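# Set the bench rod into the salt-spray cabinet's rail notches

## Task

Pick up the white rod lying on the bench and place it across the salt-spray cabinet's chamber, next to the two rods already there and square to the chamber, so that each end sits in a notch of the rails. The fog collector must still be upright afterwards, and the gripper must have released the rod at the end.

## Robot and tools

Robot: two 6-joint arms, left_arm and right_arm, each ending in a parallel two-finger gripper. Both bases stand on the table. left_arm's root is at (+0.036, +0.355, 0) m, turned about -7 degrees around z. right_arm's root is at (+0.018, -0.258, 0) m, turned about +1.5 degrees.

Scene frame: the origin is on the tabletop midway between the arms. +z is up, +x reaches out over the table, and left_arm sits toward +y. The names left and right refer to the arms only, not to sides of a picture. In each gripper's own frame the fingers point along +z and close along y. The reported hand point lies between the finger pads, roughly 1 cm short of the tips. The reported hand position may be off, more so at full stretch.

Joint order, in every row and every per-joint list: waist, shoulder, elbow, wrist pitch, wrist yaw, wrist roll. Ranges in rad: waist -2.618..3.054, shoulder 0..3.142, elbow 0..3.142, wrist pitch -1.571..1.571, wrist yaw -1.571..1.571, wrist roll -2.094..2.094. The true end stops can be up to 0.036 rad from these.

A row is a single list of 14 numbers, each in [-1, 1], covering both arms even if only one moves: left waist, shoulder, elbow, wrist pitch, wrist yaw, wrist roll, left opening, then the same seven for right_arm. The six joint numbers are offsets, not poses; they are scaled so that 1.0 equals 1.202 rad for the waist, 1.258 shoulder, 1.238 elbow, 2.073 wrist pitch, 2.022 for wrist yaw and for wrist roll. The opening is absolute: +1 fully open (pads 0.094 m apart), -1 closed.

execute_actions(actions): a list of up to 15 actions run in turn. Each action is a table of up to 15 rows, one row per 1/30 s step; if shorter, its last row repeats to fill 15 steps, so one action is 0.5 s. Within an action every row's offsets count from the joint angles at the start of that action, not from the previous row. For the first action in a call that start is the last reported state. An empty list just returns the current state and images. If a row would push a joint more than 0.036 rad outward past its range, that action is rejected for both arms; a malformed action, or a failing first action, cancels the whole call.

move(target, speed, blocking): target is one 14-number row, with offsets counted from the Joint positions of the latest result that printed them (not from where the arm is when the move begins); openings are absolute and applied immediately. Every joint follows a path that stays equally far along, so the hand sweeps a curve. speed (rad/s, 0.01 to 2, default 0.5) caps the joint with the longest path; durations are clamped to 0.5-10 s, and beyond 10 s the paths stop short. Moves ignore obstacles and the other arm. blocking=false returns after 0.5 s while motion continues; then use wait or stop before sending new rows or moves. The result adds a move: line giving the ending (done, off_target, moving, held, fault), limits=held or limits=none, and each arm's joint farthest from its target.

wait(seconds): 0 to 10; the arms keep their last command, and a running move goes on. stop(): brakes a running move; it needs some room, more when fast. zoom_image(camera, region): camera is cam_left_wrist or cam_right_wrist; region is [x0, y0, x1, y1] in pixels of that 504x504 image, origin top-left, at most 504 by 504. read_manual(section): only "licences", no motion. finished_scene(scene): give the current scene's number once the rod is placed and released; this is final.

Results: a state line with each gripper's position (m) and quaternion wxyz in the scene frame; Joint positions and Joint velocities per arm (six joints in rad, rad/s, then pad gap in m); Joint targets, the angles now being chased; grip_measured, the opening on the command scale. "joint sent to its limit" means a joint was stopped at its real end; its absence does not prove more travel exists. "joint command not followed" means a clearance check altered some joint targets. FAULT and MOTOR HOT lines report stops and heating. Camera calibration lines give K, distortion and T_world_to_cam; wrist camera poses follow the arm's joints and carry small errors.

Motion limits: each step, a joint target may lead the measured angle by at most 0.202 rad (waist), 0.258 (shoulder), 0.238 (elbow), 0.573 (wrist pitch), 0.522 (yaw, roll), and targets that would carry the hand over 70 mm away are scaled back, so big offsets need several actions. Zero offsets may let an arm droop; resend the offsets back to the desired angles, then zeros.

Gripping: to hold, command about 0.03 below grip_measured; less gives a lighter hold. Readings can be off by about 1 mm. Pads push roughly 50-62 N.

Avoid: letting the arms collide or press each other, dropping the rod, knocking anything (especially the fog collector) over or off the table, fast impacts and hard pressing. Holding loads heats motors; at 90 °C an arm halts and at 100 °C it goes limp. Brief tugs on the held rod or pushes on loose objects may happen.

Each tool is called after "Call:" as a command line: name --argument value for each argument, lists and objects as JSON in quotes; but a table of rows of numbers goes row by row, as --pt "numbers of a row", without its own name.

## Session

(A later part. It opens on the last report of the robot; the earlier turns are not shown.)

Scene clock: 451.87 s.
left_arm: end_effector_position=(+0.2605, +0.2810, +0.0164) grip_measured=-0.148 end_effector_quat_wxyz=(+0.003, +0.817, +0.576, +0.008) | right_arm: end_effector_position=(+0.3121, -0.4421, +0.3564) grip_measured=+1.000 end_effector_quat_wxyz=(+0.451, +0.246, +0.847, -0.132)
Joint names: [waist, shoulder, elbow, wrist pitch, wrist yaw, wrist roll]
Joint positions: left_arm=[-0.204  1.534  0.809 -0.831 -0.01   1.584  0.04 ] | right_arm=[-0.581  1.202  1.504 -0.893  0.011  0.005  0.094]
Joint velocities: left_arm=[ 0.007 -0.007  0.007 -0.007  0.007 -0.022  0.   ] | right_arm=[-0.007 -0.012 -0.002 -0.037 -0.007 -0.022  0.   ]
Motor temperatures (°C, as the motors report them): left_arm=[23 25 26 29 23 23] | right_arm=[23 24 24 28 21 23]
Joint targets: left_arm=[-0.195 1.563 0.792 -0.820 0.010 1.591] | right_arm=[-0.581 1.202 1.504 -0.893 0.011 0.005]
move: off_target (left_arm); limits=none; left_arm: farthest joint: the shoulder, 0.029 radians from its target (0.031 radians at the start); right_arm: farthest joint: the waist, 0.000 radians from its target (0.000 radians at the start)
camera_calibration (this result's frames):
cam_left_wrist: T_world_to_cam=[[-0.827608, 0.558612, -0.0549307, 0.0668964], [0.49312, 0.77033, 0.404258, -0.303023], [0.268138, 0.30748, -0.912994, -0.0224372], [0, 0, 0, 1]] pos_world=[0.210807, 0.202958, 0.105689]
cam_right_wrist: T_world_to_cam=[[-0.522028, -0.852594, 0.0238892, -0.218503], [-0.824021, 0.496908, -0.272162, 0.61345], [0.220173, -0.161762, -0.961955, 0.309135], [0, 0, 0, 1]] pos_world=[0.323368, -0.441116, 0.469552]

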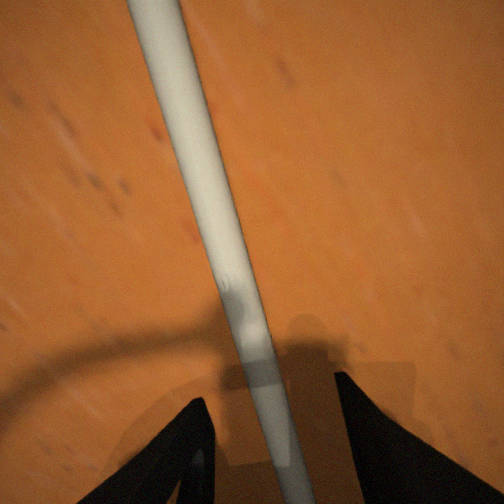

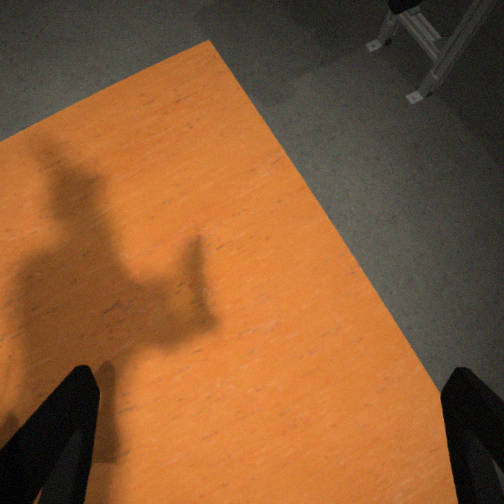

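Call:
move --target '[0.0075,0.036,-0.012,0.0,0.010,0.0035,-0.15, 0,0,0,0,0,0,1]' --speed 0.2

Scene clock: 458.93 s.
left_arm: end_effector_position=(+0.2603, +0.2811, +0.0162) grip_measured=-0.148 end_effector_quat_wxyz=(+0.002, +0.817, +0.576, +0.008) | right_arm: end_effector_position=(+0.3121, -0.4421, +0.3564) grip_measured=+1.000 end_effector_quat_wxyz=(+0.451, +0.246, +0.847, -0.132)
Joint names: [waist, shoulder, elbow, wrist pitch, wrist yaw, wrist roll]
Joint positions: left_arm=[-0.204  1.535  0.809 -0.831 -0.01   1.584  0.04 ] | right_arm=[-0.581  1.202  1.504 -0.893  0.011  0.005  0.094]
Joint velocities: left_arm=[-0.012  0.002 -0.002  0.051  0.007  0.022  0.001] | right_arm=[-0.002  0.012  0.002 -0.051  0.051  0.022  0.   ]
Motor temperatures (°C, as the motors report them): left_arm=[23 25 26 28 23 23] | right_arm=[23 24 24 28 21 23]
Joint targets: left_arm=[-0.195 1.579 0.794 -0.831 0.010 1.591] | right_arm=[-0.581 1.202 1.504 -0.893 0.011 0.005]
move: off_target (left_arm); limits=none; left_arm: farthest joint: the shoulder, 0.044 radians from its target (0.045 radians at the start); right_arm: farthest joint: the waist, 0.000 radians from its target (0.000 radians at the start)
camera_calibration (this result's frames):
cam_left_wrist: T_world_to_cam=[[-0.827686, 0.558639, -0.0534598, 0.0666672], [0.493703, 0.77013, 0.403926, -0.302967], [0.26682, 0.307931, -0.913228, -0.0224119], [0, 0, 0, 1]] pos_world=[0.210735, 0.202982, 0.105473]
cam_right_wrist: T_world_to_cam=[[-0.522028, -0.852594, 0.0238892, -0.218503], [-0.824021, 0.496908, -0.272162, 0.61345], [0.220173, -0.161762, -0.961955, 0.309135], [0, 0, 0, 1]] pos_world=[0.323368, -0.441116, 0.469552]

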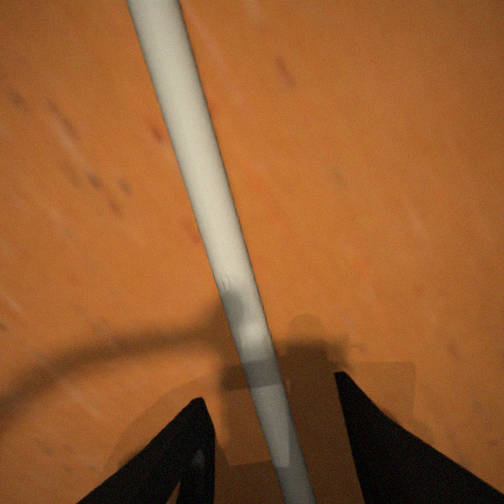

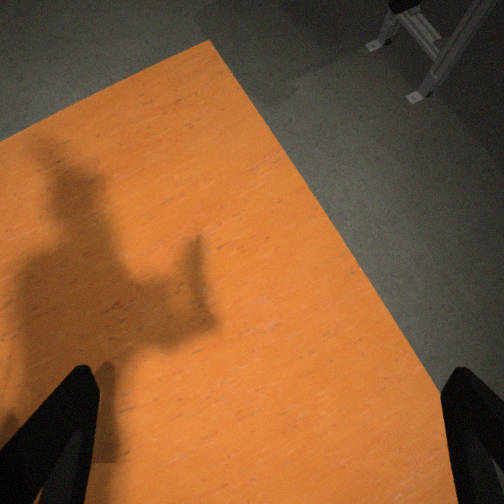

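Call:
move --target '[0.0075,0.004,0,0,0.010,0.0035,-0.84, 0,0,0,0,0,0,1]' --speed 0.2

Scene clock: 464.63 s.
left_arm: end_effector_position=(+0.2636, +0.2799, +0.0162) grip_measured=-0.824 end_effector_quat_wxyz=(+0.008, +0.817, +0.576, +0.012) | right_arm: end_effector_position=(+0.3121, -0.4421, +0.3564) grip_measured=+1.000 end_effector_quat_wxyz=(+0.451, +0.246, +0.847, -0.132)
Joint names: [waist, shoulder, elbow, wrist pitch, wrist yaw, wrist roll]
Joint positions: left_arm=[-0.204  1.535  0.809 -0.817 -0.01   1.584  0.008] | right_arm=[-0.581  1.202  1.504 -0.893  0.011  0.005  0.094]
Joint velocities: left_arm=[-0.002 -0.002  0.002  0.007  0.007 -0.051 -0.001] | right_arm=[-0.012 -0.022 -0.002 -0.022 -0.007 -0.081  0.   ]
Motor temperatures (°C, as the motors report them): left_arm=[23 25 26 28 23 23] | right_arm=[23 24 24 28 21 23]
Joint targets: left_arm=[-0.195 1.540 0.809 -0.832 0.011 1.591] | right_arm=[-0.581 1.202 1.504 -0.893 0.011 0.005]
move: done; limits=none; left_arm: farthest joint: the wrist yaw, 0.020 radians from its target (0.020 radians at the start); right_arm: farthest joint: the waist, 0.000 radians from its target (0.000 radians at the start)
camera_calibration (this result's frames):
cam_left_wrist: T_world_to_cam=[[-0.826884, 0.558348, -0.0671593, 0.070163], [0.488347, 0.772125, 0.406622, -0.302888], [0.278892, 0.303432, -0.911125, -0.0248178], [0, 0, 0, 1]] pos_world=[0.212852, 0.202222, 0.105261]
cam_right_wrist: T_world_to_cam=[[-0.522028, -0.852594, 0.0238892, -0.218503], [-0.824021, 0.496908, -0.272162, 0.61345], [0.220173, -0.161762, -0.961955, 0.309135], [0, 0, 0, 1]] pos_world=[0.323368, -0.441116, 0.469552]

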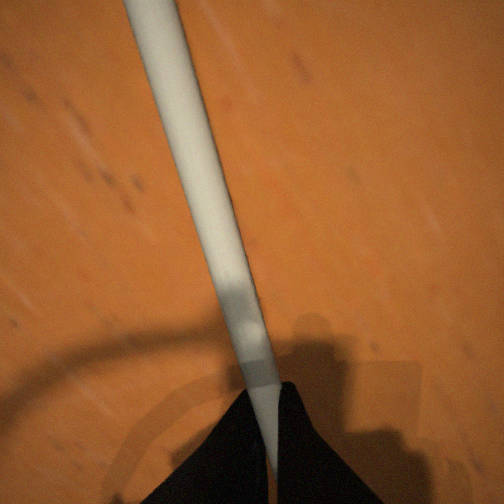

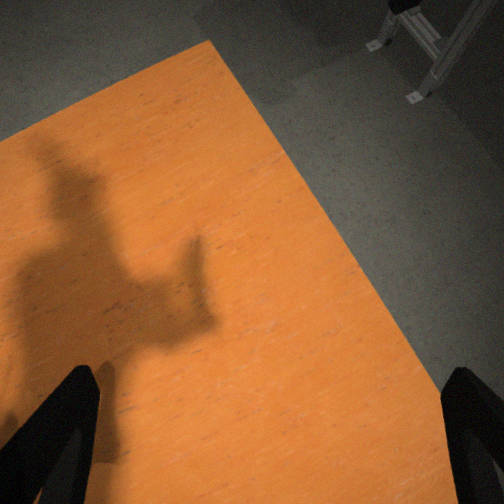

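Call:
move --target '[0.0075,-0.06,0.12,-0.06,0.010,0.0035,-0.865, 0,0,0,0,0,0,1]' --speed 0.4

Scene clock: 513.33 s.
left_arm: end_effector_position=(+0.2861, +0.2722, +0.0596) grip_measured=-0.833 end_effector_quat_wxyz=(+0.040, +0.816, +0.575, +0.035) | right_arm: end_effector_position=(+0.3121, -0.4421, +0.3564) grip_measured=+1.000 end_effector_quat_wxyz=(+0.451, +0.246, +0.847, -0.132)
Joint names: [waist, shoulder, elbow, wrist pitch, wrist yaw, wrist roll]
Joint positions: left_arm=[-0.204  1.483  0.941 -0.922 -0.01   1.585  0.008] | right_arm=[-0.581  1.202  1.504 -0.893  0.011  0.005  0.094]
Joint velocities: left_arm=[-0.022 -0.007  0.012  0.051  0.037  0.022 -0.   ] | right_arm=[-0.002 -0.012  0.002 -0.022 -0.051 -0.022  0.   ]
Motor temperatures (°C, as the motors report them): left_arm=[23 26 27 27 23 23] | right_arm=[23 24 24 28 21 23]
Joint targets: left_arm=[-0.195 1.460 0.957 -0.942 0.011 1.591] | right_arm=[-0.581 1.202 1.504 -0.893 0.011 0.005]
move: off_target (left_arm); limits=none; left_arm: farthest joint: the shoulder, 0.023 radians from its target (0.076 radians at the start); right_arm: farthest joint: the waist, 0.000 radians from its target (0.000 radians at the start)
camera_calibration (this result's frames):
cam_left_wrist: T_world_to_cam=[[-0.818291, 0.556575, -0.143609, 0.0985923], [0.457946, 0.782255, 0.422329, -0.320546], [0.347397, 0.279823, -0.894994, -0.00343799], [0, 0, 0, 1]] pos_world=[0.228664, 0.196837, 0.146458]
cam_right_wrist: T_world_to_cam=[[-0.522028, -0.852594, 0.0238892, -0.218503], [-0.824021, 0.496908, -0.272162, 0.61345], [0.220173, -0.161762, -0.961955, 0.309135], [0, 0, 0, 1]] pos_world=[0.323368, -0.441116, 0.469552]

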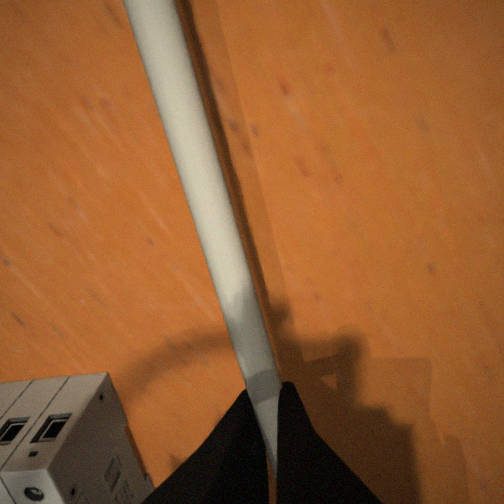

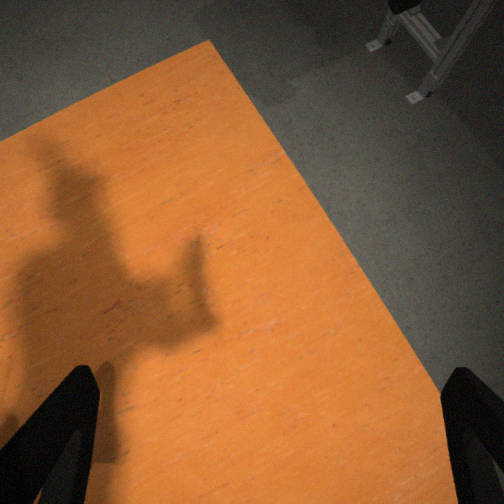

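Call:
move --target '[0.0075,-0.245,0.544,-0.258,0.010,0.0035,-0.865, 0,0,0,0,0,0,1]' --speed 0.8

Scene clock: 523.20 s.
left_arm: end_effector_position=(+0.2721, +0.2799, +0.3042) grip_measured=-0.833 end_effector_quat_wxyz=(+0.213, +0.785, +0.558, +0.162) | right_arm: end_effector_position=(+0.3121, -0.4421, +0.3564) grip_measured=+1.000 end_effector_quat_wxyz=(+0.451, +0.246, +0.847, -0.132)
Joint names: [waist, shoulder, elbow, wrist pitch, wrist yaw, wrist roll]
Joint positions: left_arm=[-0.192  1.184  1.6   -1.445 -0.008  1.591  0.008] | right_arm=[-0.581  1.202  1.504 -0.893  0.011  0.005  0.094]
Joint velocities: left_arm=[-0.007 -0.012 -0.007 -0.037 -0.007 -0.007  0.   ] | right_arm=[-0.007  0.007  0.002  0.022  0.022 -0.037  0.   ]
Motor temperatures (°C, as the motors report them): left_arm=[23 26 27 27 23 23] | right_arm=[23 24 24 28 21 23]
Joint targets: left_arm=[-0.195 1.175 1.614 -1.457 0.011 1.592] | right_arm=[-0.581 1.202 1.504 -0.893 0.011 0.005]
move: done; limits=none; left_arm: farthest joint: the wrist yaw, 0.018 radians from its target (0.019 radians at the start); right_arm: farthest joint: the waist, 0.000 radians from its target (0.000 radians at the start)
camera_calibration (this result's frames):
cam_left_wrist: T_world_to_cam=[[-0.679996, 0.504292, -0.532254, 0.213172], [0.267734, 0.846569, 0.460043, -0.401216], [0.682586, 0.170325, -0.71068, 0.101595], [0, 0, 0, 1]] pos_world=[0.183028, 0.214852, 0.370239]
cam_right_wrist: T_world_to_cam=[[-0.522028, -0.852594, 0.0238892, -0.218503], [-0.824021, 0.496908, -0.272162, 0.61345], [0.220173, -0.161762, -0.961955, 0.309135], [0, 0, 0, 1]] pos_world=[0.323368, -0.441116, 0.469552]

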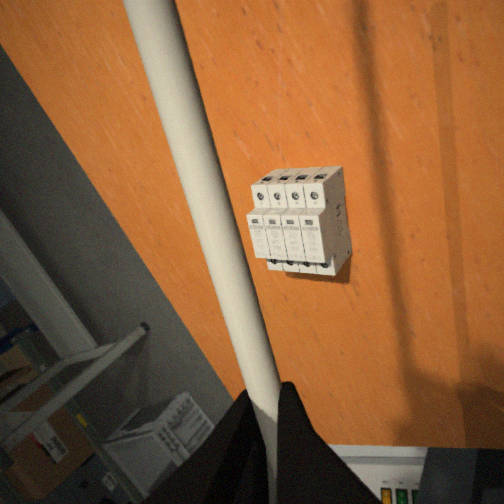

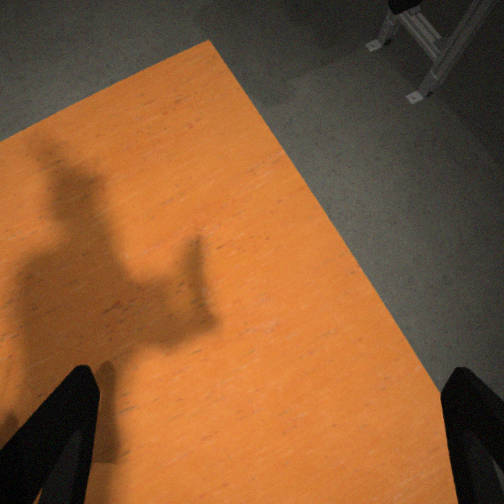

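Call:
move --target '[0.99,0,0.008,-0.004,-0.088,-0.156,-0.865, 0,0,0,0,0,0,1]' --speed 0.9

Scene clock: 534.63 s.
left_arm: end_effector_position=(+0.1701, +0.5643, +0.3066) grip_measured=-0.833 end_effector_quat_wxyz=(+0.049, +0.178, +0.943, +0.276) | right_arm: end_effector_position=(+0.3121, -0.4421, +0.3564) grip_measured=+1.000 end_effector_quat_wxyz=(+0.451, +0.246, +0.847, -0.132)
Joint names: [waist, shoulder, elbow, wrist pitch, wrist yaw, wrist roll]
Joint positions: left_arm=[ 0.991  1.184  1.6   -1.446 -0.181  1.289  0.008] | right_arm=[-0.581  1.202  1.504 -0.893  0.011  0.005  0.094]
Joint velocities: left_arm=[-0.012 -0.027 -0.007 -0.022 -0.007 -0.007 -0.001] | right_arm=[ 0.012 -0.007 -0.007 -0.037 -0.022  0.066  0.   ]
Motor temperatures (°C, as the motors report them): left_arm=[23 25 27 28 23 23] | right_arm=[23 24 24 28 21 23]
Joint targets: left_arm=[0.998 1.184 1.610 -1.453 -0.185 1.276] | right_arm=[-0.581 1.202 1.504 -0.893 0.011 0.005]
move: done; limits=none; left_arm: farthest joint: the wrist roll, 0.013 radians from its target (0.316 radians at the start); right_arm: farthest joint: the waist, 0.000 radians from its target (0.000 radians at the start)
camera_calibration (this result's frames):
cam_left_wrist: T_world_to_cam=[[-0.520485, -0.647944, -0.556115, 0.632034], [-0.844317, 0.293387, 0.44839, -0.110864], [-0.127375, 0.702917, -0.699773, -0.0416138], [0, 0, 0, 1]] pos_world=[0.23006, 0.4713, 0.372074]
cam_right_wrist: T_world_to_cam=[[-0.522028, -0.852594, 0.0238892, -0.218503], [-0.824021, 0.496908, -0.272162, 0.61345], [0.220173, -0.161762, -0.961955, 0.309135], [0, 0, 0, 1]] pos_world=[0.323368, -0.441116, 0.469552]

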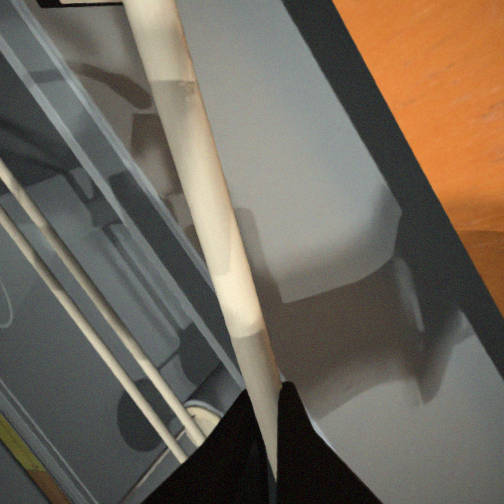

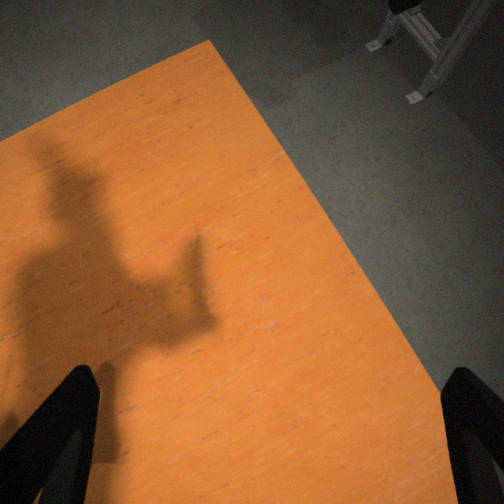

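Call:
move --target '[0.344,0.50,0.296,0.115,0.010,-0.009,-0.865, 0.83,0.2,0.1,0.3,-0.1,0,1]' --speed 0.7

Scene clock: 578.87 s.
left_arm: end_effector_position=(+0.1294, +0.7772, +0.2466) grip_measured=-0.833 end_effector_quat_wxyz=(-0.014, -0.018, +0.968, +0.249) | right_arm: end_effector_position=(+0.4241, -0.0278, +0.4379) grip_measured=+1.000 end_effector_quat_wxyz=(+0.617, -0.223, +0.724, +0.213)
Joint names: [waist, shoulder, elbow, wrist pitch, wrist yaw, wrist roll]
Joint positions: left_arm=[ 1.403  1.814  1.94  -1.222 -0.175  1.283  0.008] | right_arm=[ 0.417  1.455  1.598 -0.295 -0.185  0.005  0.094]
Joint velocities: left_arm=[ 0.002 -0.017 -0.007  0.051 -0.051 -0.051 -0.001] | right_arm=[-0.002  0.002  0.012 -0.037 -0.051 -0.007  0.   ]
Motor temperatures (°C, as the motors report them): left_arm=[23 25 28 29 23 23] | right_arm=[23 24 25 29 21 23]
Joint targets: left_arm=[1.405 1.812 1.967 -1.207 -0.160 1.271] | right_arm=[0.416 1.454 1.628 -0.271 -0.191 0.005]
move: off_target (left_arm, right_arm); limits=none; left_arm: farthest joint: the elbow, 0.026 radians from its target (0.366 radians at the start); right_arm: farthest joint: the elbow, 0.029 radians from its target (0.124 radians at the start)
camera_calibration (this result's frames):
cam_left_wrist: T_world_to_cam=[[-0.221427, -0.837093, -0.500246, 0.809968], [-0.885761, -0.0419352, 0.462243, 0.0817847], [-0.407918, 0.545452, -0.732179, -0.0717203], [0, 0, 0, 1]] pos_world=[0.222535, 0.720568, 0.314867]
cam_right_wrist: T_world_to_cam=[[0.590791, -0.806804, -0.00566984, -0.266497], [-0.610025, -0.442076, -0.6576, 0.573929], [0.528048, 0.391963, -0.753346, 0.223422], [0, 0, 0, 1]] pos_world=[0.389578, -0.048864, 0.544218]

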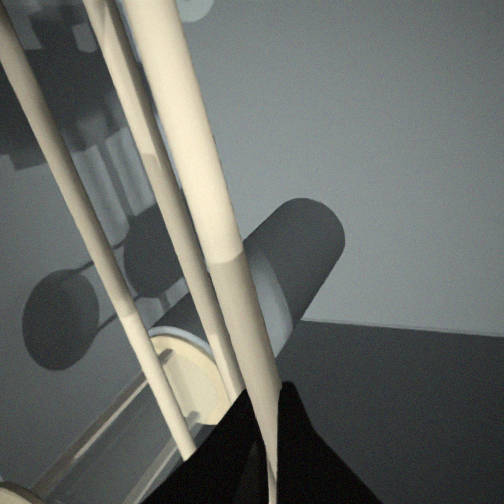

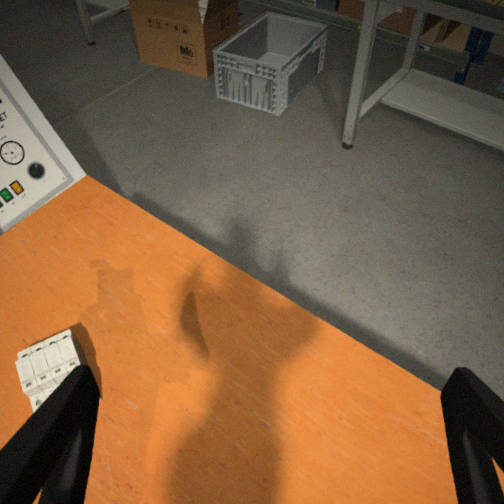

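Call:
move --target '[0.002,-0.002,0.032,0.007,0.007,-0.006,-0.865, 0.463,0.494,0.217,0.369,-0.106,0,1]' --speed 1.2

Scene clock: 587.43 s.
left_arm: end_effector_position=(+0.1300, +0.7791, +0.2515) grip_measured=-0.833 end_effector_quat_wxyz=(-0.012, -0.019, +0.967, +0.256) | right_arm: end_effector_position=(+0.2998, +0.3162, +0.3855) grip_measured=+1.000 end_effector_quat_wxyz=(+0.600, -0.432, +0.477, +0.475)
Joint names: [waist, shoulder, elbow, wrist pitch, wrist yaw, wrist roll]
Joint positions: left_arm=[ 1.403  1.814  1.954 -1.221 -0.175  1.283  0.008] | right_arm=[ 0.979  2.101  1.842  0.447 -0.394  0.005  0.094]
Joint velocities: left_arm=[ 0.007 -0.002 -0.017 -0.051  0.022  0.051 -0.001] | right_arm=[-0.007  0.017  0.017 -0.022 -0.007  0.007  0.   ]
Motor temperatures (°C, as the motors report them): left_arm=[23 27 29 29 23 23] | right_arm=[23 25 25 29 21 23]
Joint targets: left_arm=[1.405 1.811 1.980 -1.208 -0.161 1.270] | right_arm=[0.974 2.077 1.867 0.469 -0.400 0.005]
move: off_target (left_arm, right_arm); limits=none; left_arm: farthest joint: the elbow, 0.026 radians from its target (0.039 radians at the start); right_arm: farthest joint: the elbow, 0.025 radians from its target (0.268 radians at the start)
camera_calibration (this result's frames):
cam_left_wrist: T_world_to_cam=[[-0.219248, -0.829876, -0.513065, 0.811461], [-0.88774, -0.0484869, 0.457785, 0.0865801], [-0.404782, 0.555836, -0.726084, -0.0789499], [0, 0, 0, 1]] pos_world=[0.222814, 0.721494, 0.319373]
cam_right_wrist: T_world_to_cam=[[0.979578, -0.177532, 0.0943876, -0.269928], [-0.00998673, -0.511823, -0.859033, 0.535543], [0.200816, 0.840548, -0.503143, -0.0255132], [0, 0, 0, 1]] pos_world=[0.274887, 0.247627, 0.47269]

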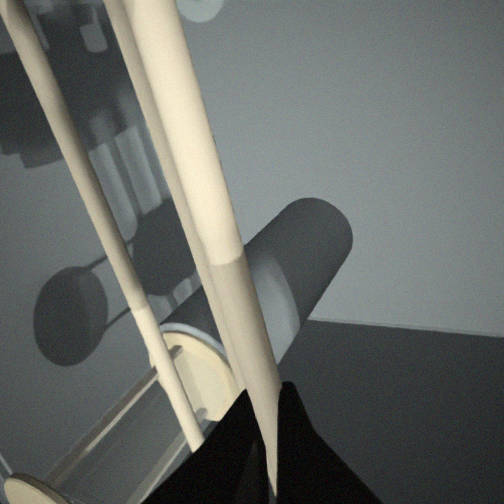

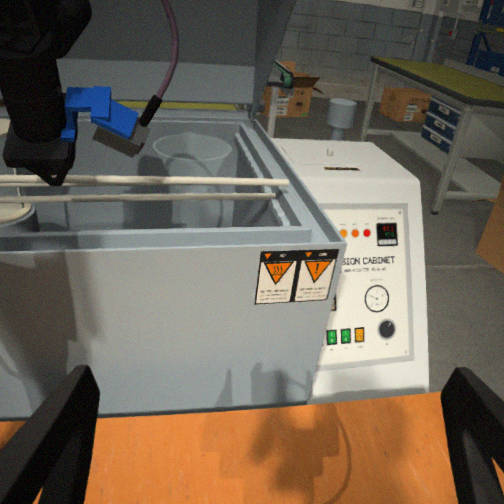

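Call:
zoom_image --camera "cam_right_wrist" --region '[210, 130, 350, 270]'

Region (210, 130, 350, 270) of cam_right_wrist's 504x504 image, scaled by 3.600, with more detail than that image has.

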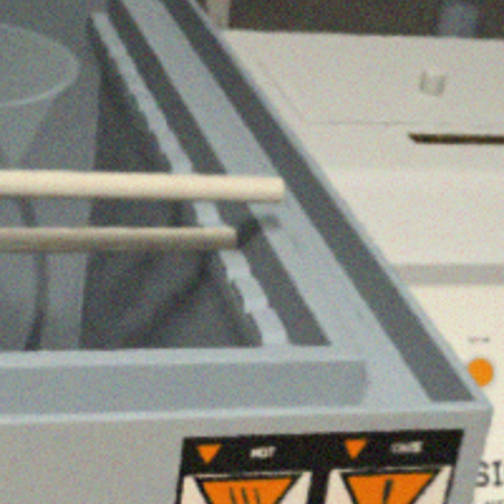

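Call:
move --target '[-0.011,-0.0636,-0.152,0.0815,0.007,-0.0064,-0.865, 0,0,0.02,0.01,0,0,1]' --speed 0.25

Scene clock: 621.03 s.
left_arm: end_effector_position=(+0.1325, +0.7787, +0.2224) grip_measured=-0.833 end_effector_quat_wxyz=(-0.010, -0.017, +0.966, +0.259) | right_arm: end_effector_position=(+0.2998, +0.3162, +0.3856) grip_measured=+1.000 end_effector_quat_wxyz=(+0.601, -0.432, +0.476, +0.475)
Joint names: [waist, shoulder, elbow, wrist pitch, wrist yaw, wrist roll]
Joint positions: left_arm=[ 1.397  1.768  1.772 -1.078 -0.175  1.282  0.008] | right_arm=[ 0.979  2.101  1.842  0.447 -0.394  0.005  0.094]
Joint velocities: left_arm=[-0.002  0.002 -0.002 -0.037 -0.066  0.037  0.   ] | right_arm=[-0.002  0.002 -0.007  0.037  0.037  0.081  0.   ]
Motor temperatures (°C, as the motors report them): left_arm=[23 30 30 29 23 23] | right_arm=[23 30 26 30 21 23]
Joint targets: left_arm=[1.390 1.734 1.766 -1.052 -0.161 1.270] | right_arm=[0.979 2.101 1.866 0.467 -0.394 0.005]
move: off_target (left_arm, right_arm); limits=none; left_arm: farthest joint: the shoulder, 0.034 radians from its target (0.080 radians at the start); right_arm: farthest joint: the elbow, 0.025 radians from its target (0.025 radians at the start)
camera_calibration (this result's frames):
cam_left_wrist: T_world_to_cam=[[-0.222519, -0.825101, -0.51932, 0.794866], [-0.889049, -0.0468681, 0.455406, 0.101566], [-0.400096, 0.563038, -0.723126, -0.105817], [0, 0, 0, 1]] pos_world=[0.224834, 0.720184, 0.290017]
cam_right_wrist: T_world_to_cam=[[0.979559, -0.177562, 0.0945306, -0.26997], [-0.00981117, -0.511546, -0.8592, 0.535535], [0.200918, 0.84071, -0.502831, -0.0256576], [0, 0, 0, 1]] pos_world=[0.274861, 0.247585, 0.472751]

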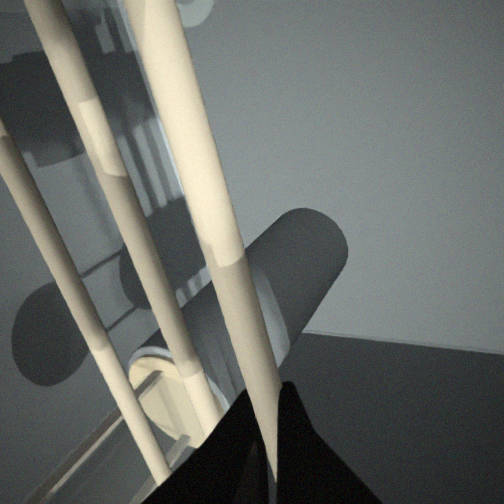

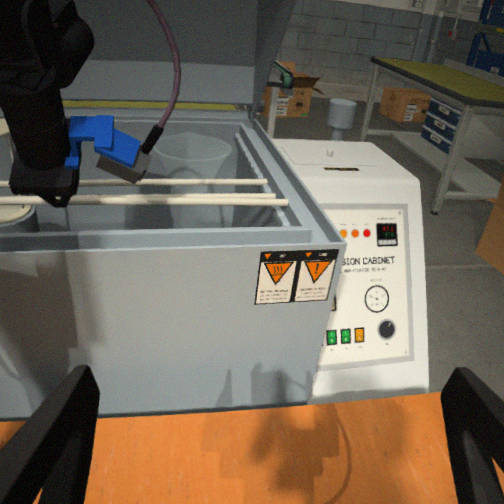

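Call:
zoom_image --camera "cam_right_wrist" --region '[220, 150, 340, 270]'

Region (220, 150, 340, 270) of cam_right_wrist's 504x504 image, scaled by 4.200, with more detail than that image has.

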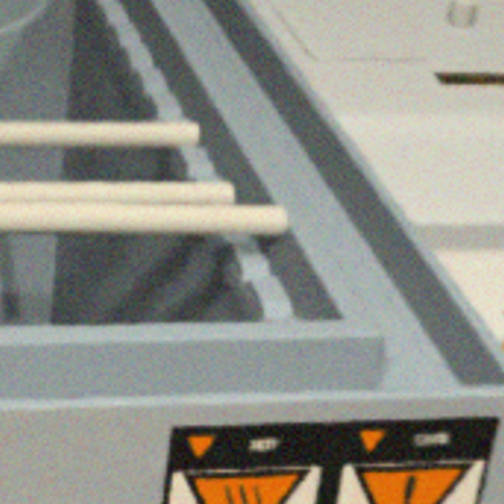

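Call:
zoom_image --camera "cam_left_wrist" --region '[0, 0, 300, 300]'

Call:
zoom_image --camera "cam_left_wrist" --region '[60, 204, 360, 504]'

Region (0, 0, 300, 300) of cam_left_wrist's 504x504 image, scaled by 1.680, with more detail than that image has.

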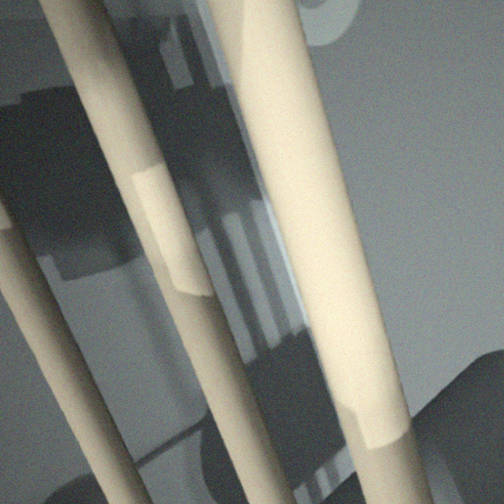

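Region (60, 204, 360, 504) of cam_left_wrist's 504x504 image, scaled by 1.680, with more detail than that image has.

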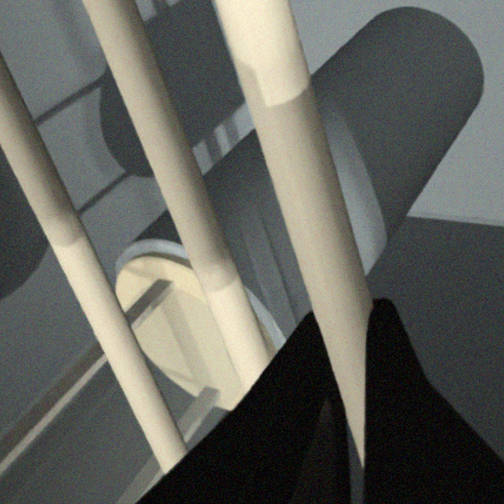

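Call:
zoom_image --camera "cam_right_wrist" --region '[0, 130, 150, 280]'

Call:
zoom_image --camera "cam_right_wrist" --region '[140, 130, 290, 280]'

Region (0, 130, 150, 280) of cam_right_wrist's 504x504 image, scaled by 3.360, with more detail than that image has.

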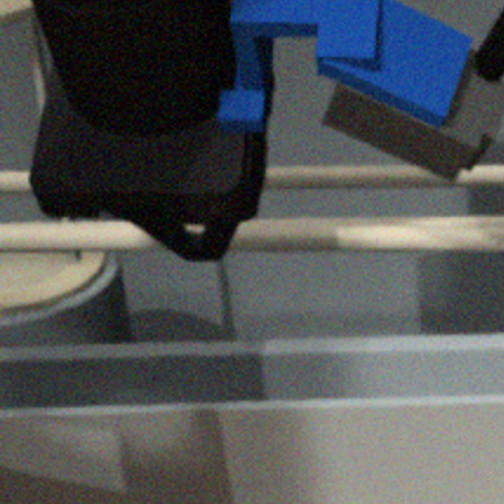

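Region (140, 130, 290, 280) of cam_right_wrist's 504x504 image, scaled by 3.360, with more detail than that image has.

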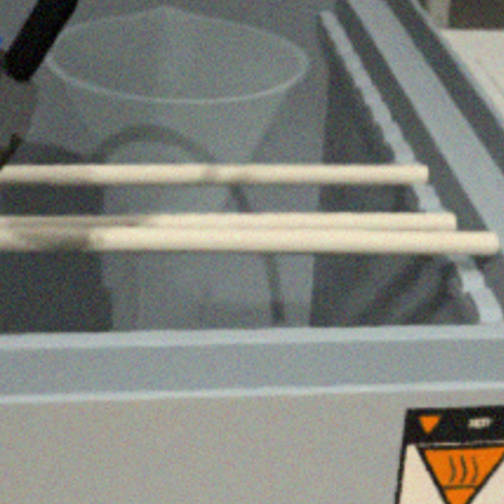

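Call:
zoom_image --camera "cam_left_wrist" --region '[0, 0, 200, 100]'

Call:
zoom_image --camera "cam_left_wrist" --region '[100, 330, 300, 430]'

Region (0, 0, 200, 100) of cam_left_wrist's 504x504 image, scaled by 2.520, with more detail than that image has.

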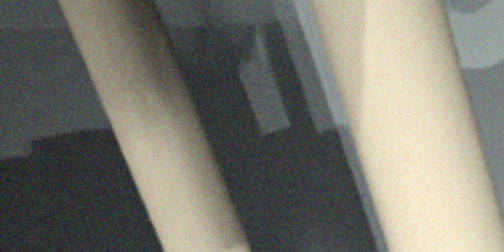

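Region (100, 330, 300, 430) of cam_left_wrist's 504x504 image, scaled by 2.520, with more detail than that image has.

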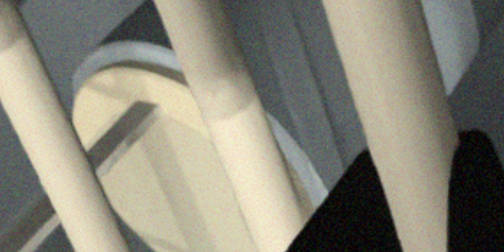

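Call:
move --target '[0.034,0.175,0.334,-0.170,0.0455,0,-0.865, 0,0,0.02,0.01,0,0,1]' --speed 0.3

Scene clock: 743.07 s.
left_arm: end_effector_position=(+0.1314, +0.7801, +0.2307) grip_measured=-0.833 end_effector_quat_wxyz=(-0.003, -0.019, +0.985, +0.174) | right_arm: end_effector_position=(+0.2998, +0.3162, +0.3856) grip_measured=+1.000 end_effector_quat_wxyz=(+0.601, -0.432, +0.476, +0.475)
Joint names: [waist, shoulder, elbow, wrist pitch, wrist yaw, wrist roll]
Joint positions: left_arm=[ 1.43   1.976  2.158 -1.418 -0.102  1.283  0.008] | right_arm=[ 0.979  2.101  1.842  0.447 -0.394  0.005  0.094]
Joint velocities: left_arm=[-0.017 -0.017 -0.002 -0.037 -0.007 -0.007 -0.001] | right_arm=[ 0.012 -0.002 -0.002 -0.022  0.066  0.022  0.   ]
Motor temperatures (°C, as the motors report them): left_arm=[23 36 29 31 23 23] | right_arm=[23 31 27 30 21 23]
Joint targets: left_arm=[1.438 1.988 2.185 -1.430 -0.084 1.282] | right_arm=[0.979 2.101 1.866 0.468 -0.394 0.005]
move: off_target (left_arm, right_arm); limits=none; left_arm: farthest joint: the elbow, 0.028 radians from its target (0.414 radians at the start); right_arm: farthest joint: the elbow, 0.025 radians from its target (0.025 radians at the start)
camera_calibration (this result's frames):
cam_left_wrist: T_world_to_cam=[[-0.211984, -0.903572, -0.372318, 0.826048], [-0.897605, 0.0293554, 0.439822, 0.0421221], [-0.386481, 0.42743, -0.817274, 0.0247381], [0, 0, 0, 1]] pos_world=[0.222479, 0.734583, 0.309244]
cam_right_wrist: T_world_to_cam=[[0.979559, -0.177562, 0.0945306, -0.26997], [-0.00981117, -0.511546, -0.8592, 0.535535], [0.200918, 0.84071, -0.502831, -0.0256576], [0, 0, 0, 1]] pos_world=[0.274861, 0.247585, 0.472751]

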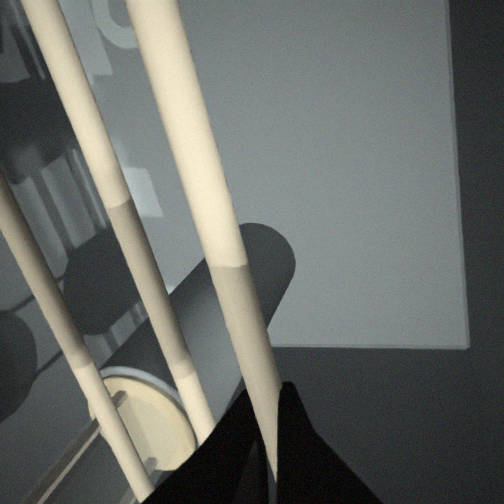

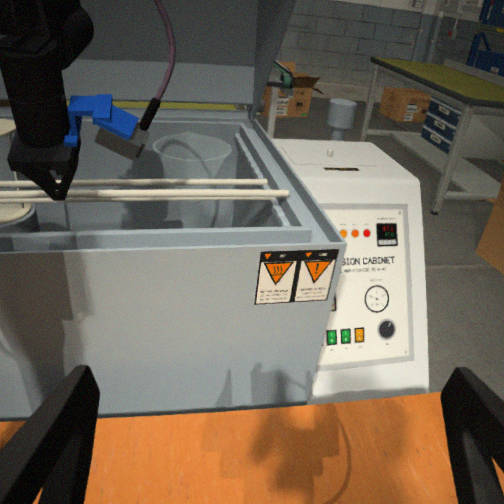

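Call:
execute_actions --actions '[]'

Scene clock: 775.97 s.
left_arm: end_effector_position=(+0.1315, +0.7800, +0.2307) grip_measured=-0.833 end_effector_quat_wxyz=(-0.003, -0.019, +0.985, +0.173) | right_arm: end_effector_position=(+0.2998, +0.3162, +0.3856) grip_measured=+1.000 end_effector_quat_wxyz=(+0.601, -0.432, +0.476, +0.475)
Joint names: [waist, shoulder, elbow, wrist pitch, wrist yaw, wrist roll]
Joint positions: left_arm=[ 1.43   1.976  2.158 -1.418 -0.101  1.283  0.008] | right_arm=[ 0.979  2.101  1.842  0.447 -0.394  0.005  0.094]
Joint velocities: left_arm=[ 0.022  0.012 -0.002 -0.037  0.022  0.007 -0.   ] | right_arm=[-0.002  0.002 -0.012  0.051 -0.066 -0.007  0.   ]
Motor temperatures (°C, as the motors report them): left_arm=[23 34 30 29 23 23] | right_arm=[23 32 28 30 21 23]
Joint targets: left_arm=[1.438 1.988 2.185 -1.430 -0.083 1.282] | right_arm=[0.979 2.101 1.866 0.468 -0.394 0.005]
camera_calibration (this result's frames):
cam_left_wrist: T_world_to_cam=[[-0.212005, -0.903718, -0.371952, 0.825983], [-0.89771, 0.0296713, 0.439586, 0.0420015], [-0.386225, 0.4271, -0.817567, 0.0250587], [0, 0, 0, 1]] pos_world=[0.222496, 0.734506, 0.30925]
cam_right_wrist: T_world_to_cam=[[0.979559, -0.177562, 0.0945306, -0.26997], [-0.00981117, -0.511546, -0.8592, 0.535535], [0.200918, 0.84071, -0.502831, -0.0256576], [0, 0, 0, 1]] pos_world=[0.274861, 0.247585, 0.472751]

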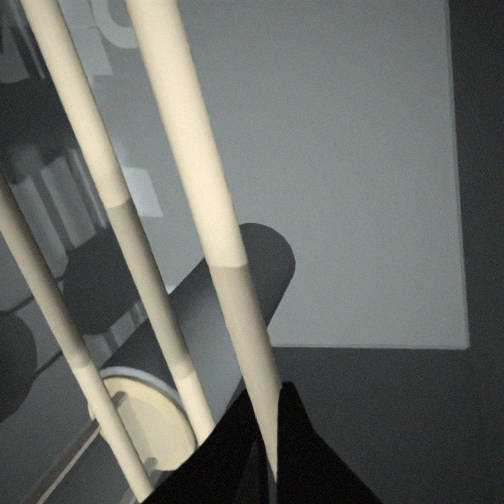

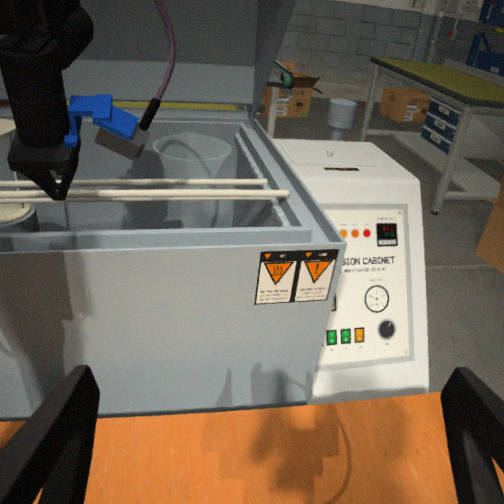

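Call:
zoom_image --camera "cam_left_wrist" --region '[0, 0, 252, 252]'

Call:
zoom_image --camera "cam_left_wrist" --region '[60, 250, 312, 502]'

Call:
zoom_image --camera "cam_right_wrist" --region '[220, 150, 340, 270]'

Region (0, 0, 252, 252) of cam_left_wrist's 504x504 image, scaled by 2.000, with more detail than that image has.

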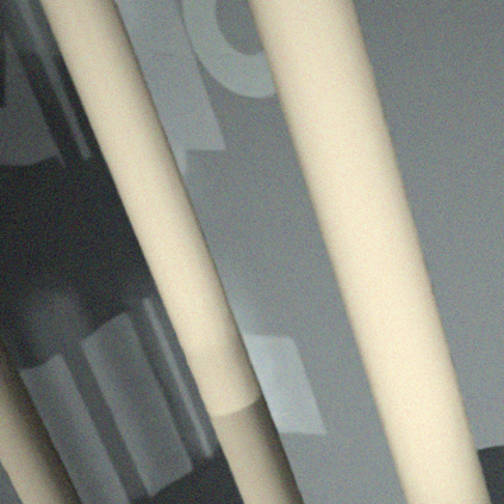

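Region (60, 250, 312, 502) of cam_left_wrist's 504x504 image, scaled by 2.000, with more detail than that image has.

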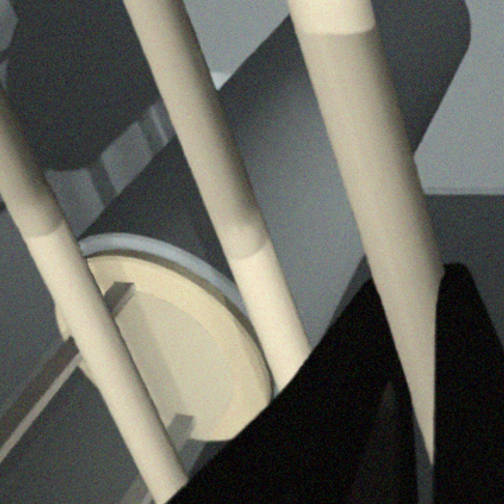

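Region (220, 150, 340, 270) of cam_right_wrist's 504x504 image, scaled by 4.200, with more detail than that image has.

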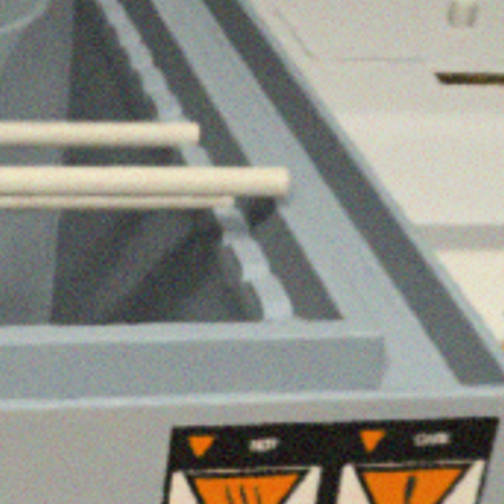

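Call:
move --target '[0.0067,-0.046,-0.0856,0.041,0.009,-0.012,-0.865, 0,0,0.019,0.010,0,0,1]' --speed 0.15

Call:
zoom_image --camera "cam_right_wrist" --region '[220, 150, 340, 270]'

Scene clock: 814.47 s.
left_arm: end_effector_position=(+0.1316, +0.7805, +0.2162) grip_measured=-0.833 end_effector_quat_wxyz=(-0.002, -0.026, +0.985, +0.173) | right_arm: end_effector_position=(+0.2998, +0.3162, +0.3856) grip_measured=+1.000 end_effector_quat_wxyz=(+0.601, -0.432, +0.476, +0.475)
Joint names: [waist, shoulder, elbow, wrist pitch, wrist yaw, wrist roll]
Joint positions: left_arm=[ 1.43   1.95   2.06  -1.346 -0.101  1.27   0.008] | right_arm=[ 0.979  2.101  1.842  0.447 -0.394  0.005  0.094]
Joint velocities: left_arm=[ 0.002  0.002 -0.007  0.007 -0.022 -0.037  0.   ] | right_arm=[ 0.007 -0.017 -0.012 -0.022  0.022 -0.081  0.   ]
Motor temperatures (°C, as the motors report them): left_arm=[23 35 31 28 23 23] | right_arm=[23 33 28 30 21 23]
Joint targets: left_arm=[1.438 1.918 2.052 -1.333 -0.083 1.259] | right_arm=[0.979 2.101 1.865 0.468 -0.394 0.005]
move: off_target (left_arm, right_arm); limits=none; left_arm: farthest joint: the shoulder, 0.032 radians from its target (0.058 radians at the start); right_arm: farthest joint: the elbow, 0.024 radians from its target (0.024 radians at the start)
camera_calibration (this result's frames):
cam_left_wrist: T_world_to_cam=[[-0.198652, -0.90658, -0.372357, 0.821615], [-0.899982, 0.0183182, 0.435541, 0.0585163], [-0.388032, 0.421636, -0.819545, 0.0179737], [0, 0, 0, 1]] pos_world=[0.222854, 0.736209, 0.295178]
cam_right_wrist: T_world_to_cam=[[0.979559, -0.177562, 0.0945306, -0.26997], [-0.00981117, -0.511546, -0.8592, 0.535535], [0.200918, 0.84071, -0.502831, -0.0256576], [0, 0, 0, 1]] pos_world=[0.274861, 0.247585, 0.472751]

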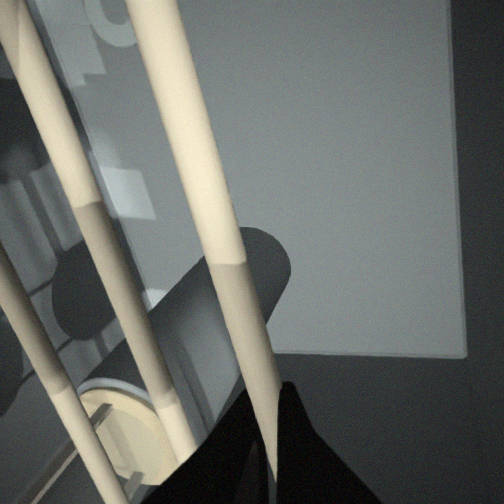

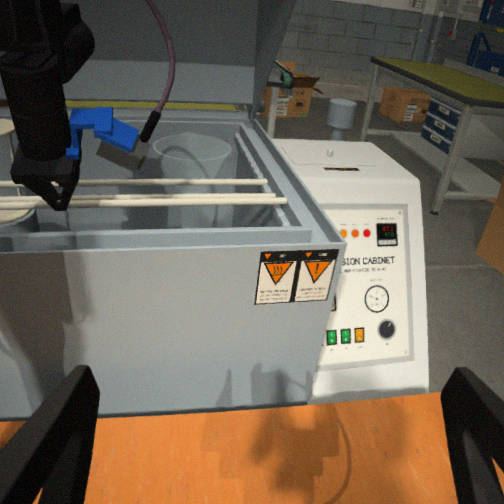

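Region (220, 150, 340, 270) of cam_right_wrist's 504x504 image, scaled by 4.200, with more detail than that image has.

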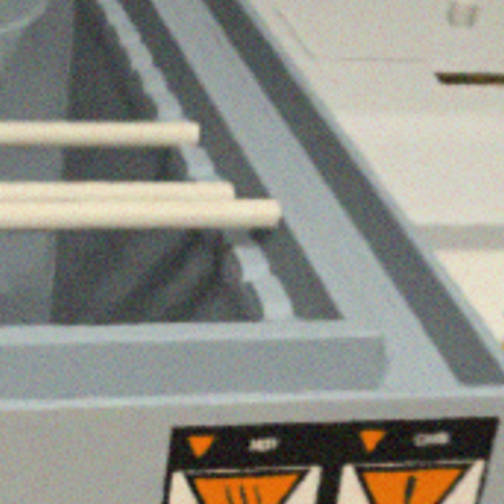

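Call:
zoom_image --camera "cam_right_wrist" --region '[0, 130, 300, 250]'

Region (0, 130, 300, 250) of cam_right_wrist's 504x504 image, scaled by 1.680, with more detail than that image has; it fills the top 202 rows of this view, and the rest is white.

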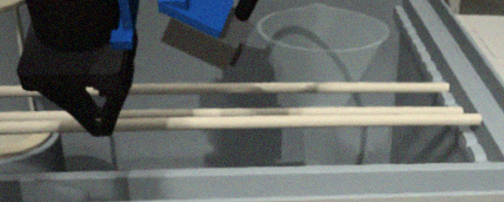

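Call:
zoom_image --camera "cam_right_wrist" --region '[0, 160, 120, 240]'

Call:
zoom_image --camera "cam_right_wrist" --region '[100, 160, 220, 240]'

Region (0, 160, 120, 240) of cam_right_wrist's 504x504 image, scaled by 4.200, with more detail than that image has.

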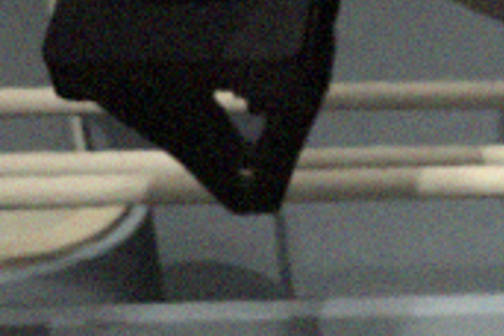

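Region (100, 160, 220, 240) of cam_right_wrist's 504x504 image, scaled by 4.200, with more detail than that image has.

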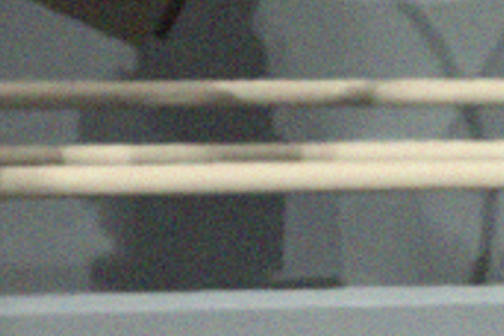

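Call:
zoom_image --camera "cam_left_wrist" --region '[0, 0, 252, 252]'

Call:
zoom_image --camera "cam_left_wrist" --region '[0, 250, 300, 504]'

Region (0, 0, 252, 252) of cam_left_wrist's 504x504 image, scaled by 2.000, with more detail than that image has.

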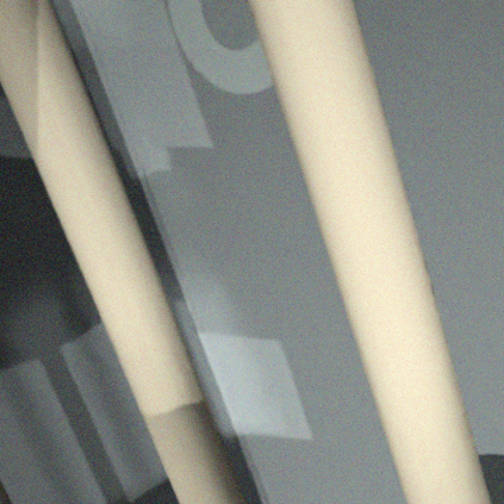

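Region (0, 250, 300, 504) of cam_left_wrist's 504x504 image, scaled by 1.680, with more detail than that image has; it fills the top 427 rows of this view, and the rest is white.

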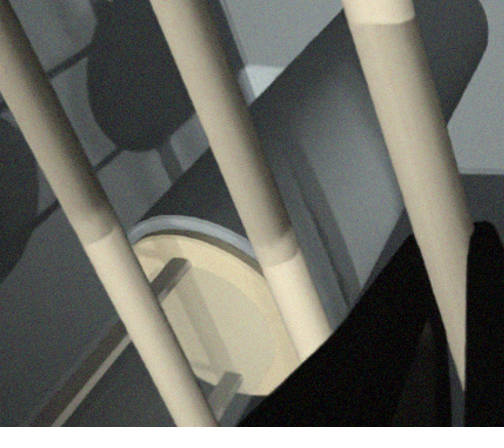

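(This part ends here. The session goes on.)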